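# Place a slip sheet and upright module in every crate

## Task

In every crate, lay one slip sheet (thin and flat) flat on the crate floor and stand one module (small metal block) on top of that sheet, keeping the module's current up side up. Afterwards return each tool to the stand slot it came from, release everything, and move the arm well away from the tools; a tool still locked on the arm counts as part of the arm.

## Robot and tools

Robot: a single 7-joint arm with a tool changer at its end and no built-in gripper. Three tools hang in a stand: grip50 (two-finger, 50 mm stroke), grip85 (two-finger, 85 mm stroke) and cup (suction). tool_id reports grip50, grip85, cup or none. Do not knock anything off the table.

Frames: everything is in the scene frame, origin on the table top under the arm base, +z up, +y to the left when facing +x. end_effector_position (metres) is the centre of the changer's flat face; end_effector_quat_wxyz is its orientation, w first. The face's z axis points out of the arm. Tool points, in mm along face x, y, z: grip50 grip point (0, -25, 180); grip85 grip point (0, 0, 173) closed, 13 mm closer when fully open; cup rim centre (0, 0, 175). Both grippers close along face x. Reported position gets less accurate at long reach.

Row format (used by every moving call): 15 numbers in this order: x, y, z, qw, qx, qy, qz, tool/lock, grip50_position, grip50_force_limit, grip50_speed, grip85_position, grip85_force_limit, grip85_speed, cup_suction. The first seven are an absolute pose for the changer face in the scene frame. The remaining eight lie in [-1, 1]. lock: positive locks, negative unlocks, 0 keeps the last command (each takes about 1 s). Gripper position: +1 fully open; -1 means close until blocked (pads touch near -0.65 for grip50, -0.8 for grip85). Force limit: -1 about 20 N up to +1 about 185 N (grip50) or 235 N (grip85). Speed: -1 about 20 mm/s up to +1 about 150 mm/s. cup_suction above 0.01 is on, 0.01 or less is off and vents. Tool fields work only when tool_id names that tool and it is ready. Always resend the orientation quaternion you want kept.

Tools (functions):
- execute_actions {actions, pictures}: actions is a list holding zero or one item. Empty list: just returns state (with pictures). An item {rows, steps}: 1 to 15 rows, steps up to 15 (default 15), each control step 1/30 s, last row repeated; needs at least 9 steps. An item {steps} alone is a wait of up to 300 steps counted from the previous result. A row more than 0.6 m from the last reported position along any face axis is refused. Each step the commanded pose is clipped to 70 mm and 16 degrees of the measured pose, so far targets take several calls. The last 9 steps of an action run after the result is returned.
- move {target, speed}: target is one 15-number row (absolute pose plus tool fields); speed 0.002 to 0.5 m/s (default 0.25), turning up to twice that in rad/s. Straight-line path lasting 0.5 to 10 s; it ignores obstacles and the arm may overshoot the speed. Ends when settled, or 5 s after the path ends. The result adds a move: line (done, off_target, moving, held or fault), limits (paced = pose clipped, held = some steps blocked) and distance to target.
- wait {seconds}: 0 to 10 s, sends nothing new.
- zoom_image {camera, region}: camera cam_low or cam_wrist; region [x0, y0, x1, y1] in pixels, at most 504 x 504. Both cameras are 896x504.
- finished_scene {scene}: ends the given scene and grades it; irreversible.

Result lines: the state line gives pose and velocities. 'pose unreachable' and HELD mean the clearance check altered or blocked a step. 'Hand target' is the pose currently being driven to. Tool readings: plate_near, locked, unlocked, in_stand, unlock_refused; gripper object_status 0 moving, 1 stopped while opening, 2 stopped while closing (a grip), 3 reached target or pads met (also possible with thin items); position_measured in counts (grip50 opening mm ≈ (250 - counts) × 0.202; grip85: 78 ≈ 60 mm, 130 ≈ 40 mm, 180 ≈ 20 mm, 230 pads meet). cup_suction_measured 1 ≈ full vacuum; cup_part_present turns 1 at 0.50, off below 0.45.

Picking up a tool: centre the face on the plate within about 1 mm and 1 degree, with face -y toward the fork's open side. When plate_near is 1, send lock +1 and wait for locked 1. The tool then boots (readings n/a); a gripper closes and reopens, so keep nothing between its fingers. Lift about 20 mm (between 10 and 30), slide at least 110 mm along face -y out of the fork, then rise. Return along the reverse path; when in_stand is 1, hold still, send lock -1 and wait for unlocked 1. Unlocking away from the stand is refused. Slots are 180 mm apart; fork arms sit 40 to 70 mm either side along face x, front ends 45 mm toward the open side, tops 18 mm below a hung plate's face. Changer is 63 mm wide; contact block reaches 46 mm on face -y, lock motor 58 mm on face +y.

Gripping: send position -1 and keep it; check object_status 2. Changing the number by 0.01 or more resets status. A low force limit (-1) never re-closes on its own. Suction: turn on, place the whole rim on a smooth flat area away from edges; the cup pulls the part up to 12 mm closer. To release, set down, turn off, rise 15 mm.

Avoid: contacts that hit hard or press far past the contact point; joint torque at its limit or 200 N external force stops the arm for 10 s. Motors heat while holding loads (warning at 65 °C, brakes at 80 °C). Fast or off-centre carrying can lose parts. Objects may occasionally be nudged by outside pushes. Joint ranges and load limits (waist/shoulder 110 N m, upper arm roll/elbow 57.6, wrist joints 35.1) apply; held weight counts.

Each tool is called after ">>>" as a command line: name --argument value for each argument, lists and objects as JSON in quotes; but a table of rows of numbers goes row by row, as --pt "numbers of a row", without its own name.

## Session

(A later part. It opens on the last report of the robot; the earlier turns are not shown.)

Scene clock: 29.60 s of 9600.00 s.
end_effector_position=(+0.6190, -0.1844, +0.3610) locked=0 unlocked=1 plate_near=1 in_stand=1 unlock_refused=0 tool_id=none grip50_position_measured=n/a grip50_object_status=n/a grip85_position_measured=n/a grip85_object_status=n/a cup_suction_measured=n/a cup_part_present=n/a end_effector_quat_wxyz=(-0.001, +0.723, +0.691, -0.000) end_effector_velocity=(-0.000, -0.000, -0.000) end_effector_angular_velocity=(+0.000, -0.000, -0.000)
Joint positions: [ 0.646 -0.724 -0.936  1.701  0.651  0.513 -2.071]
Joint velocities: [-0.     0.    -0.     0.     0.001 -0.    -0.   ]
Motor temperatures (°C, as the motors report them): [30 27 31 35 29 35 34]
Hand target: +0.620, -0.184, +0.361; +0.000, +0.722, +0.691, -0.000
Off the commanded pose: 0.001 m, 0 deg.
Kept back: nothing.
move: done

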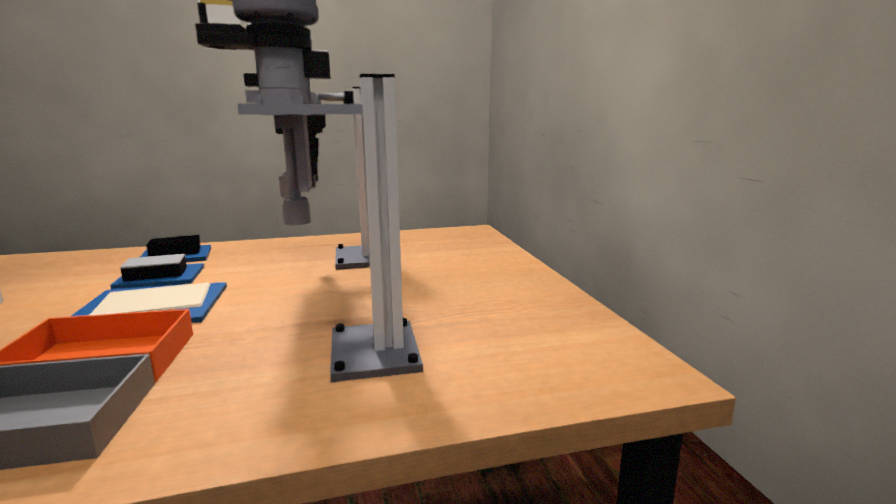

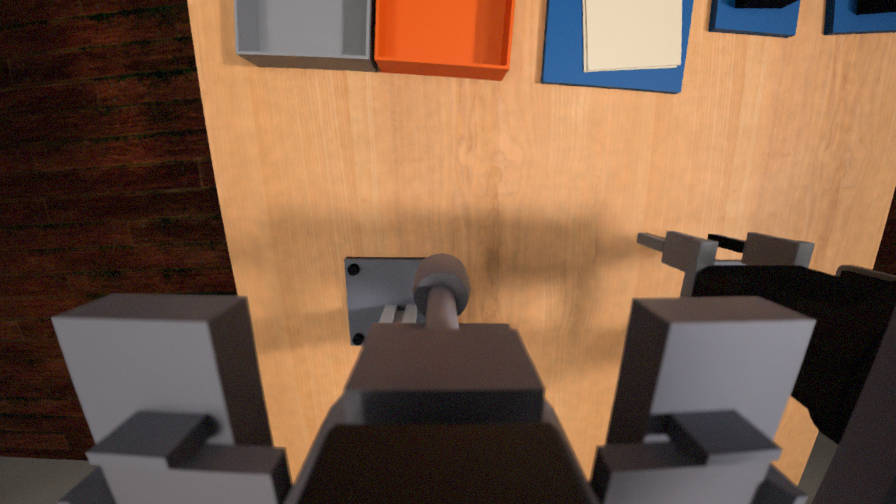

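>>> move --target '[0.619,-0.1844,0.3605,0,0.7224,0.6915,0,1,1,0,0,1,0,0,0]'

>>> wait --seconds 0.8

>>> move --target '[0.619,-0.1844,0.381,0,0.7224,0.6915,0,0,1,0,0,1,0,0,0]' --speed 0.05

>>> move --target '[0.49,-0.179,0.381,0,0.7224,0.6915,0,0,1,0,0,1,0,0,0]' --speed 0.15

>>> move --target '[0.373,0.04,0.23,0,0.695,0.719,0,0,1,0,0,1,0,0,0]'

Scene clock: 30.93 s of 9600.00 s.
end_effector_position=(+0.6187, -0.1847, +0.3609) locked=0 unlocked=0 plate_near=1 in_stand=1 unlock_refused=0 tool_id=none grip50_position_measured=n/a grip50_object_status=n/a grip85_position_measured=n/a grip85_object_status=n/a cup_suction_measured=n/a cup_part_present=n/a end_effector_quat_wxyz=(-0.000, +0.723, +0.691, +0.000) end_effector_velocity=(-0.003, -0.001, -0.003) end_effector_angular_velocity=(+0.001, +0.006, -0.004)
Joint positions: [ 0.646 -0.723 -0.936  1.702  0.652  0.515 -2.072]
Joint velocities: [-0.002 -0.003  0.001  0.005  0.002  0.     0.   ]
Motor temperatures (°C, as the motors report them): [30 27 31 35 29 35 34]
Hand target: +0.619, -0.184, +0.361; -0.000, +0.722, +0.691, -0.000
Off the commanded pose: 0.001 m, 0 deg.
Kept back: nothing.
move: done

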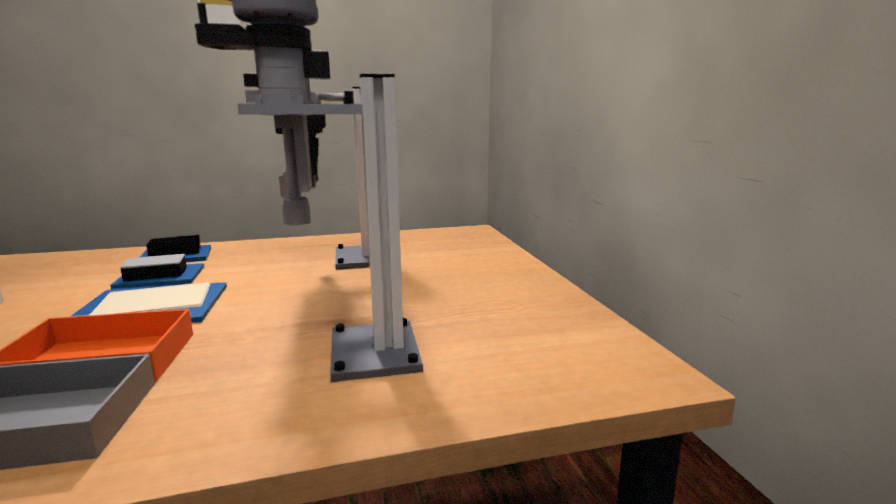

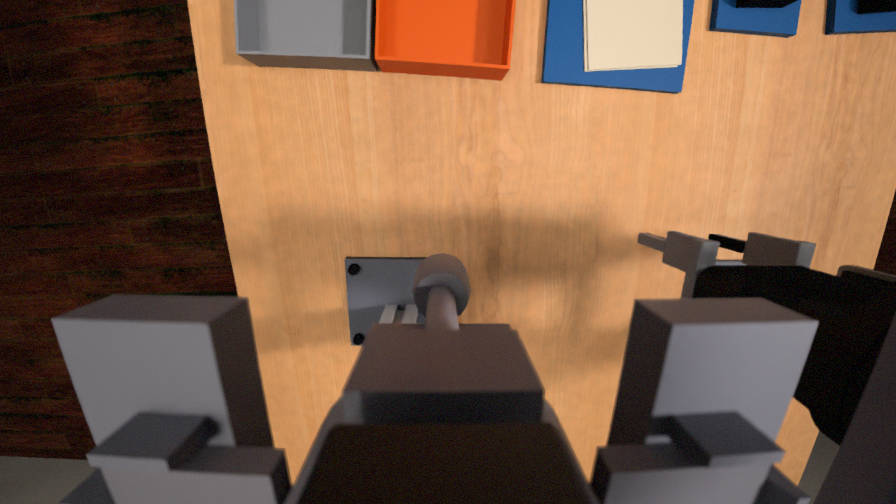

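Scene clock: 31.73 s of 9600.00 s.
end_effector_position=(+0.6187, -0.1847, +0.3610) locked=1 unlocked=0 plate_near=1 in_stand=1 unlock_refused=0 tool_id=cup grip50_position_measured=n/a grip50_object_status=n/a grip85_position_measured=n/a grip85_object_status=n/a cup_suction_measured=n/a cup_part_present=n/a end_effector_quat_wxyz=(-0.000, +0.723, +0.691, +0.000) end_effector_velocity=(+0.000, +0.000, +0.000) end_effector_angular_velocity=(+0.000, +0.000, -0.000)
Joint positions: [ 0.646 -0.723 -0.936  1.702  0.652  0.515 -2.072]
Joint velocities: [ 0.     0.     0.    -0.    -0.    -0.     0.001]
Motor temperatures (°C, as the motors report them): [30 27 31 35 29 35 34]
Hand target: +0.619, -0.184, +0.361; -0.000, +0.722, +0.691, -0.000
Off the commanded pose: 0.001 m, 0 deg.
Kept back: nothing.
Steps of this call (steps 1 to 24: nothing new was sent). Readings (end_effector_position | what the end effector reports):
1: (+0.6187, -0.1847, +0.3609) | locked=0 unlocked=0 plate_near=1 in_stand=1 unlock_refused=0 tool_id=none grip50_position_measured=n/a grip50_object_status=n/a grip85_position_measured=n/a grip85_object_status=n/a cup_suction_measured=n/a cup_part_present=n/a
2: (+0.6187, -0.1847, +0.3609) | locked=0 unlocked=0 plate_near=1 in_stand=1 unlock_refused=0 tool_id=none grip50_position_measured=n/a grip50_object_status=n/a grip85_position_measured=n/a grip85_object_status=n/a cup_suction_measured=n/a cup_part_present=n/a
4: (+0.6187, -0.1847, +0.3610) | locked=1 unlocked=0 plate_near=1 in_stand=1 unlock_refused=0 tool_id=cup grip50_position_measured=n/a grip50_object_status=n/a grip85_position_measured=n/a grip85_object_status=n/a cup_suction_measured=n/a cup_part_present=n/a
8: (+0.6187, -0.1847, +0.3610) | locked=1 unlocked=0 plate_near=1 in_stand=1 unlock_refused=0 tool_id=cup grip50_position_measured=n/a grip50_object_status=n/a grip85_position_measured=n/a grip85_object_status=n/a cup_suction_measured=n/a cup_part_present=n/a
24: the state above

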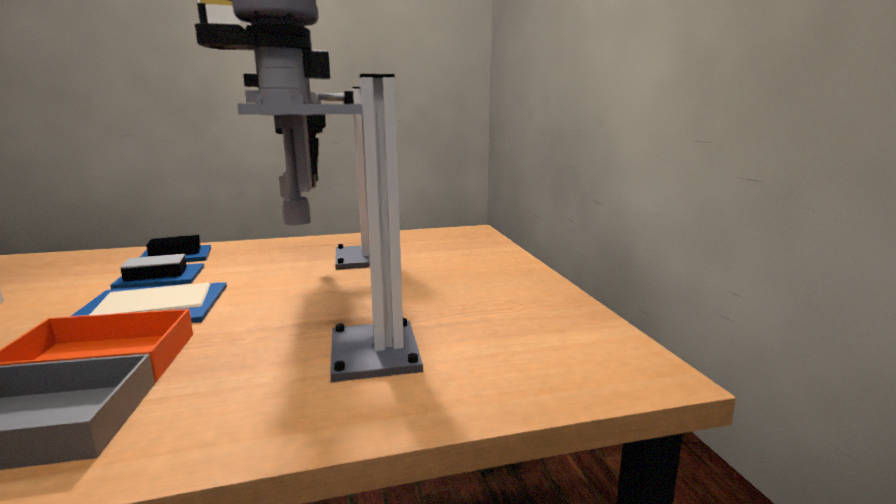

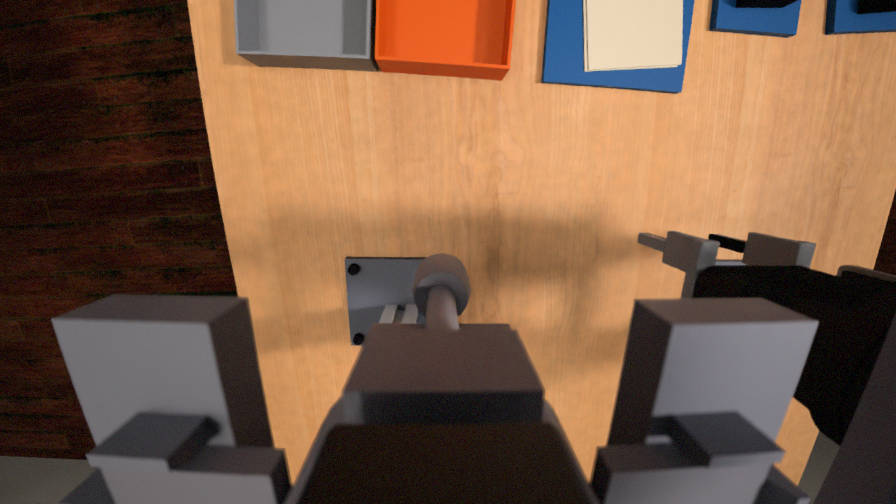

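Scene clock: 32.43 s of 9600.00 s.
end_effector_position=(+0.6190, -0.1845, +0.3811) locked=1 unlocked=0 plate_near=1 in_stand=0 unlock_refused=0 tool_id=cup grip50_position_measured=n/a grip50_object_status=n/a grip85_position_measured=n/a grip85_object_status=n/a cup_suction_measured=0.00 cup_part_present=0 end_effector_quat_wxyz=(+0.000, +0.722, +0.692, +0.000) end_effector_velocity=(-0.000, -0.000, -0.000) end_effector_angular_velocity=(+0.000, +0.000, -0.001)
Joint positions: [ 0.662 -0.69  -0.958  1.699  0.623  0.486 -2.06 ]
Joint velocities: [-0.    -0.     0.     0.     0.001 -0.     0.   ]
Motor temperatures (°C, as the motors report them): [30 27 31 35 29 35 34]
Hand target: +0.619, -0.184, +0.381; -0.000, +0.722, +0.692, +0.000
Off the commanded pose: 0.000 m, 0 deg.
Kept back: nothing.
move: done

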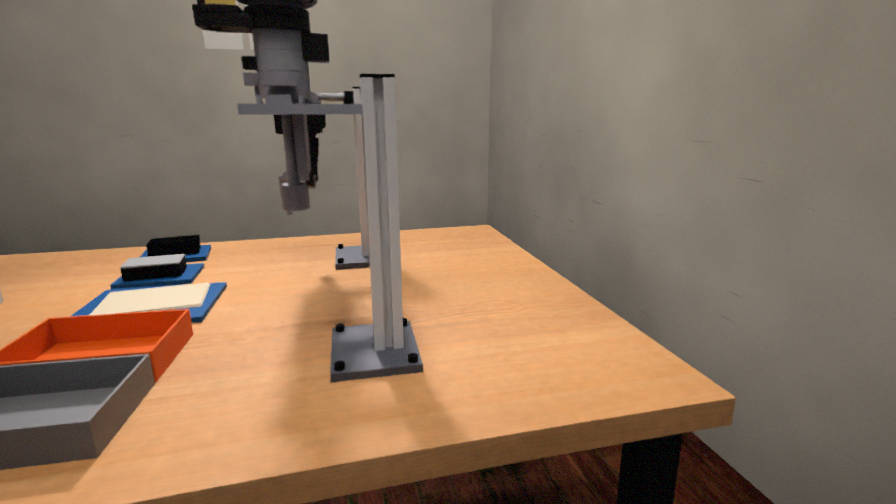

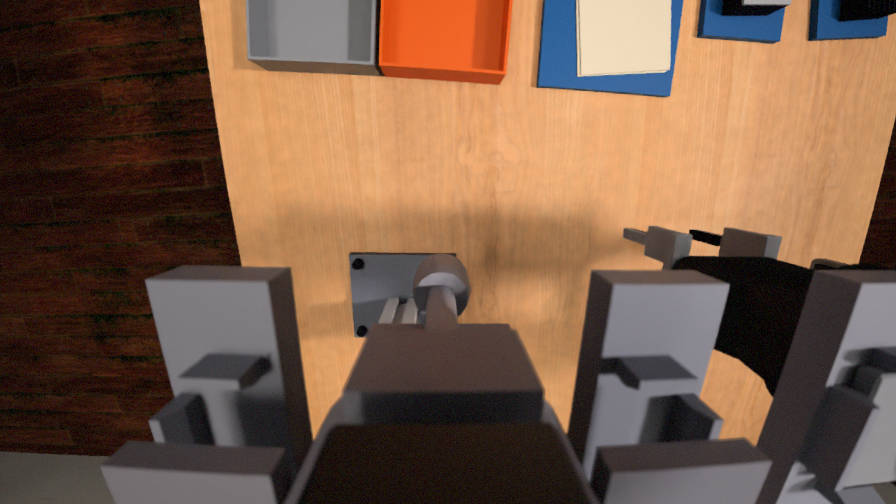

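Scene clock: 33.60 s of 9600.00 s.
end_effector_position=(+0.4898, -0.1790, +0.3809) locked=1 unlocked=0 plate_near=1 in_stand=0 unlock_refused=0 tool_id=cup grip50_position_measured=n/a grip50_object_status=n/a grip85_position_measured=n/a grip85_object_status=n/a cup_suction_measured=0.00 cup_part_present=0 end_effector_quat_wxyz=(-0.000, +0.723, +0.691, +0.000) end_effector_velocity=(-0.000, -0.000, -0.000) end_effector_angular_velocity=(-0.001, +0.001, -0.000)
Joint positions: [ 0.927 -0.438 -1.155  2.133  0.517  0.685 -2.102]
Joint velocities: [-0.    -0.002 -0.     0.    -0.    -0.     0.   ]
Motor temperatures (°C, as the motors report them): [30 27 31 35 29 35 34]
Hand target: +0.490, -0.179, +0.381; -0.000, +0.723, +0.691, +0.000
Off the commanded pose: 0.000 m, 0 deg.
Kept back: nothing.
move: done

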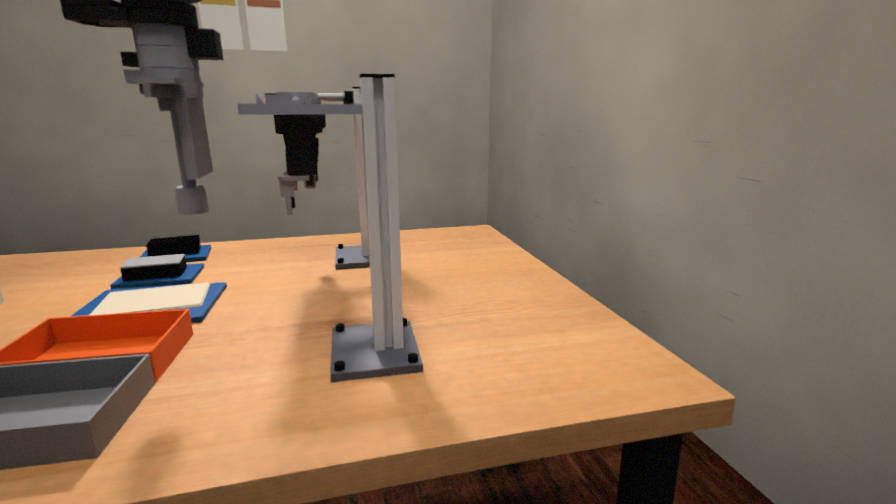

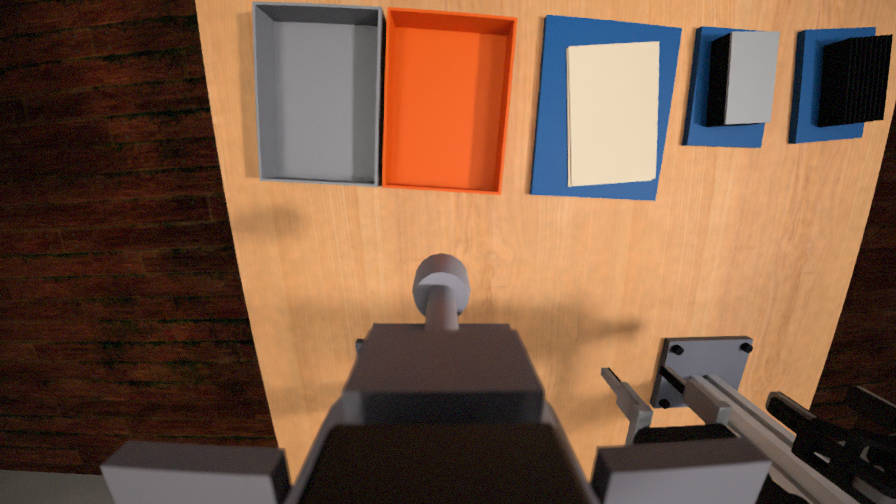

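Scene clock: 35.10 s of 9600.00 s.
end_effector_position=(+0.3730, +0.0395, +0.2303) locked=1 unlocked=0 plate_near=1 in_stand=0 unlock_refused=0 tool_id=cup grip50_position_measured=n/a grip50_object_status=n/a grip85_position_measured=n/a grip85_object_status=n/a cup_suction_measured=0.00 cup_part_present=0 end_effector_quat_wxyz=(+0.001, +0.695, +0.719, -0.000) end_effector_velocity=(+0.000, +0.000, +0.000) end_effector_angular_velocity=(+0.001, -0.000, -0.000)
Joint positions: [ 1.259 -0.639 -0.768  2.388  1.04   1.08  -2.03 ]
Joint velocities: [ 0.     0.001 -0.     0.     0.    -0.    -0.   ]
Motor temperatures (°C, as the motors report them): [30 27 31 35 29 35 34]
Hand target: +0.373, +0.039, +0.230; +0.001, +0.695, +0.719, -0.000
Off the commanded pose: 0.001 m, 0 deg.
Kept back: nothing.
move: done

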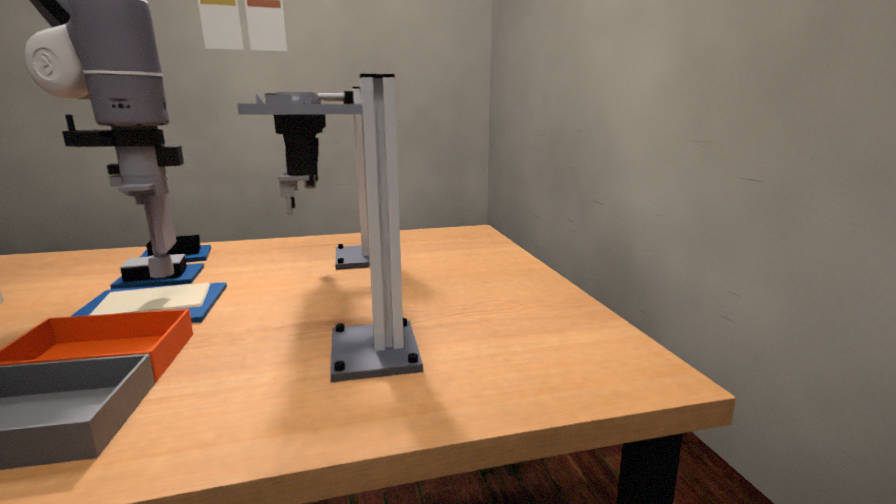

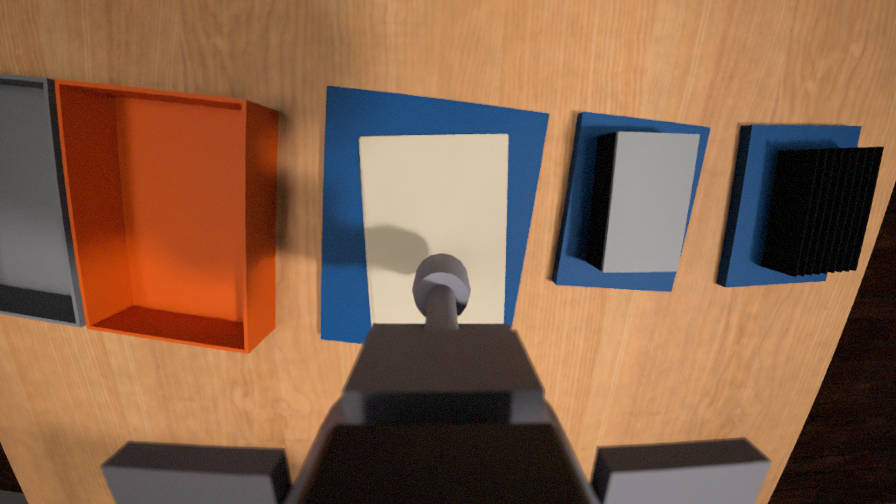

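>>> move --target '[0.36,0.037,0.188,0,0.685,0.728,0,0,1,0,0,1,0,0,1]' --speed 0.04

Scene clock: 36.83 s of 9600.00 s.
end_effector_position=(+0.3600, +0.0369, +0.1880) locked=1 unlocked=0 plate_near=1 in_stand=0 unlock_refused=0 tool_id=cup grip50_position_measured=n/a grip50_object_status=n/a grip85_position_measured=n/a grip85_object_status=n/a cup_suction_measured=0.75 cup_part_present=1 end_effector_quat_wxyz=(+0.000, +0.685, +0.728, -0.000) end_effector_velocity=(+0.000, +0.000, +0.000) end_effector_angular_velocity=(+0.000, -0.001, +0.000)
Joint positions: [ 1.167 -0.761 -0.647  2.329  1.219  1.12  -2.192]
Joint velocities: [ 0.  0. -0. -0. -0.  0. -0.]
Motor temperatures (°C, as the motors report them): [30 27 31 35 29 35 34]
Hand target: +0.360, +0.037, +0.188; +0.000, +0.685, +0.728, -0.000
Off the commanded pose: 0.000 m, 0 deg.
Kept back: nothing.
move: done

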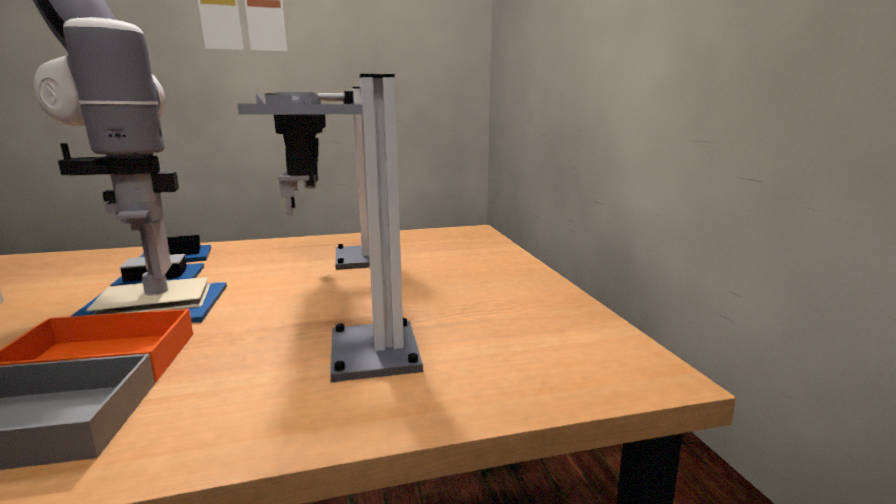

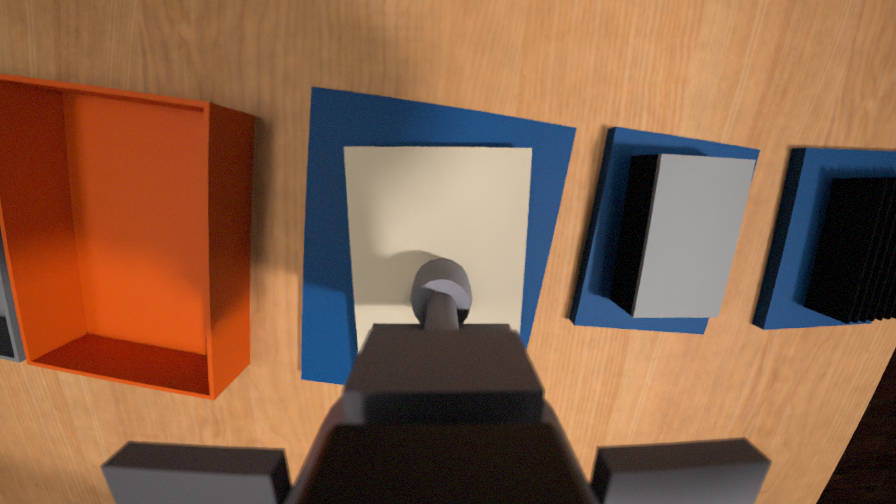

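>>> move --target '[0.36,0.037,0.25,0,0.685,0.728,0,0,1,0,0,1,0,0,1]' --speed 0.12

>>> move --target '[0.345,-0.163,0.235,0,0.737,0.676,0,0,1,0,0,1,0,0,1]' --speed 0.2

Scene clock: 37.90 s of 9600.00 s.
end_effector_position=(+0.3599, +0.0371, +0.2499) locked=1 unlocked=0 plate_near=1 in_stand=0 unlock_refused=0 tool_id=cup grip50_position_measured=n/a grip50_object_status=n/a grip85_position_measured=n/a grip85_object_status=n/a cup_suction_measured=0.88 cup_part_present=1 end_effector_quat_wxyz=(-0.000, +0.685, +0.728, -0.000) end_effector_velocity=(-0.000, -0.000, -0.000) end_effector_angular_velocity=(+0.000, +0.001, -0.000)
Joint positions: [ 1.311 -0.549 -0.809  2.461  0.961  1.101 -1.999]
Joint velocities: [-0.002 -0.     0.001 -0.     0.    -0.    -0.   ]
Motor temperatures (°C, as the motors report them): [30 27 31 35 29 35 34]
Hand target: +0.360, +0.037, +0.250; -0.000, +0.685, +0.728, -0.000
Off the commanded pose: 0.000 m, 0 deg.
Kept back: nothing.
move: done

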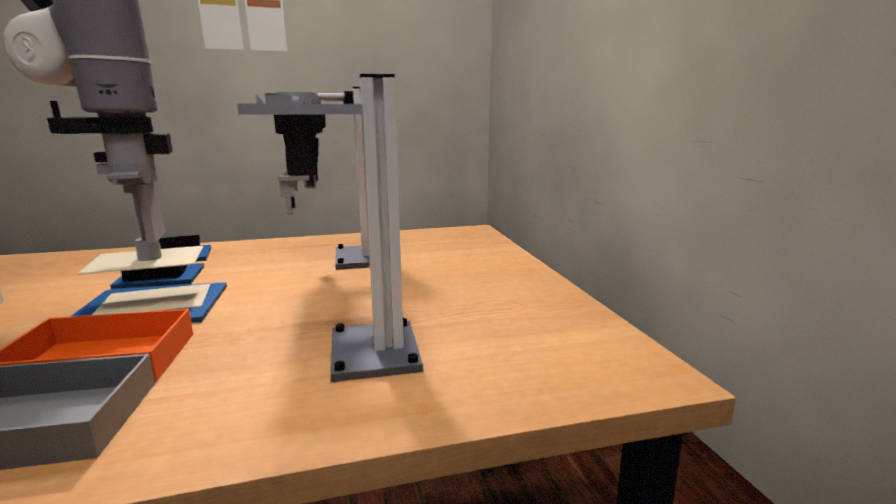

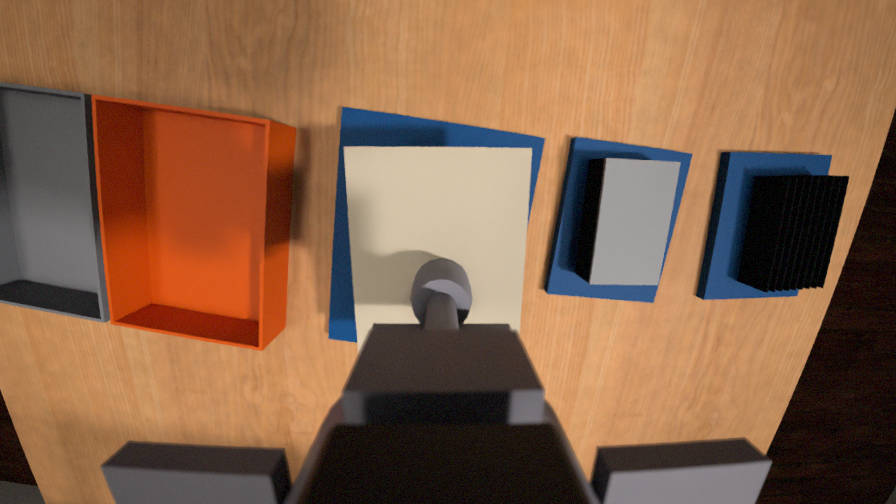

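Scene clock: 39.27 s of 9600.00 s.
end_effector_position=(+0.3450, -0.1627, +0.2351) locked=1 unlocked=0 plate_near=1 in_stand=0 unlock_refused=0 tool_id=cup grip50_position_measured=n/a grip50_object_status=n/a grip85_position_measured=n/a grip85_object_status=n/a cup_suction_measured=0.88 cup_part_present=1 end_effector_quat_wxyz=(+0.000, +0.737, +0.676, -0.000) end_effector_velocity=(+0.000, +0.000, -0.000) end_effector_angular_velocity=(-0.000, -0.000, +0.001)
Joint positions: [ 0.764 -0.65  -0.848  2.381  1.05   1.029 -2.475]
Joint velocities: [ 0.001 -0.    -0.     0.     0.     0.     0.   ]
Motor temperatures (°C, as the motors report them): [30 27 31 35 29 35 34]
Hand target: +0.345, -0.163, +0.235; +0.000, +0.737, +0.676, +0.000
Off the commanded pose: 0.000 m, 0 deg.
Kept back: nothing.
move: done

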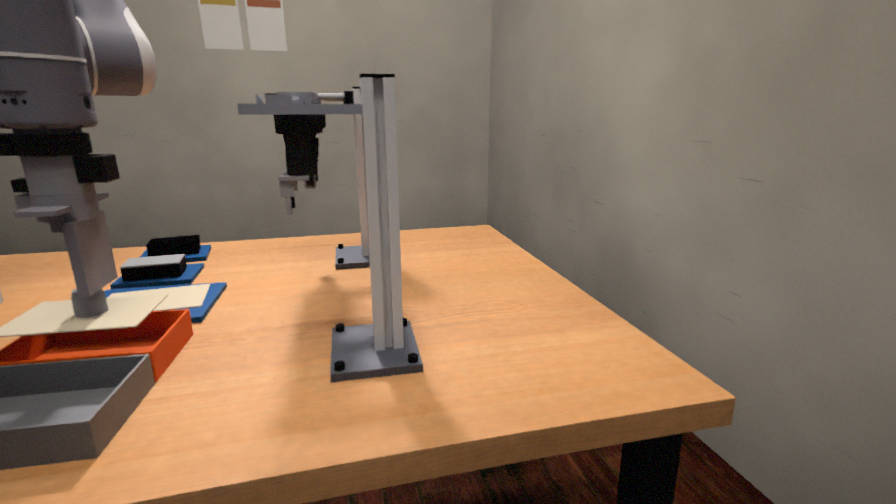

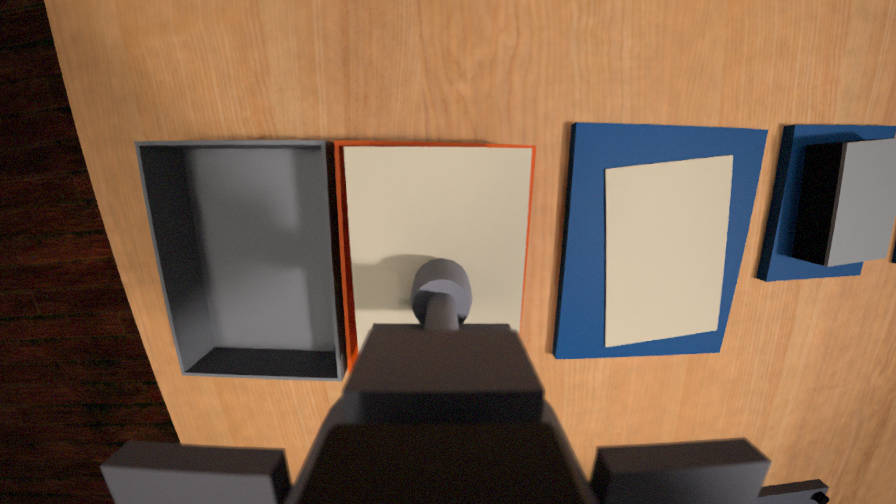

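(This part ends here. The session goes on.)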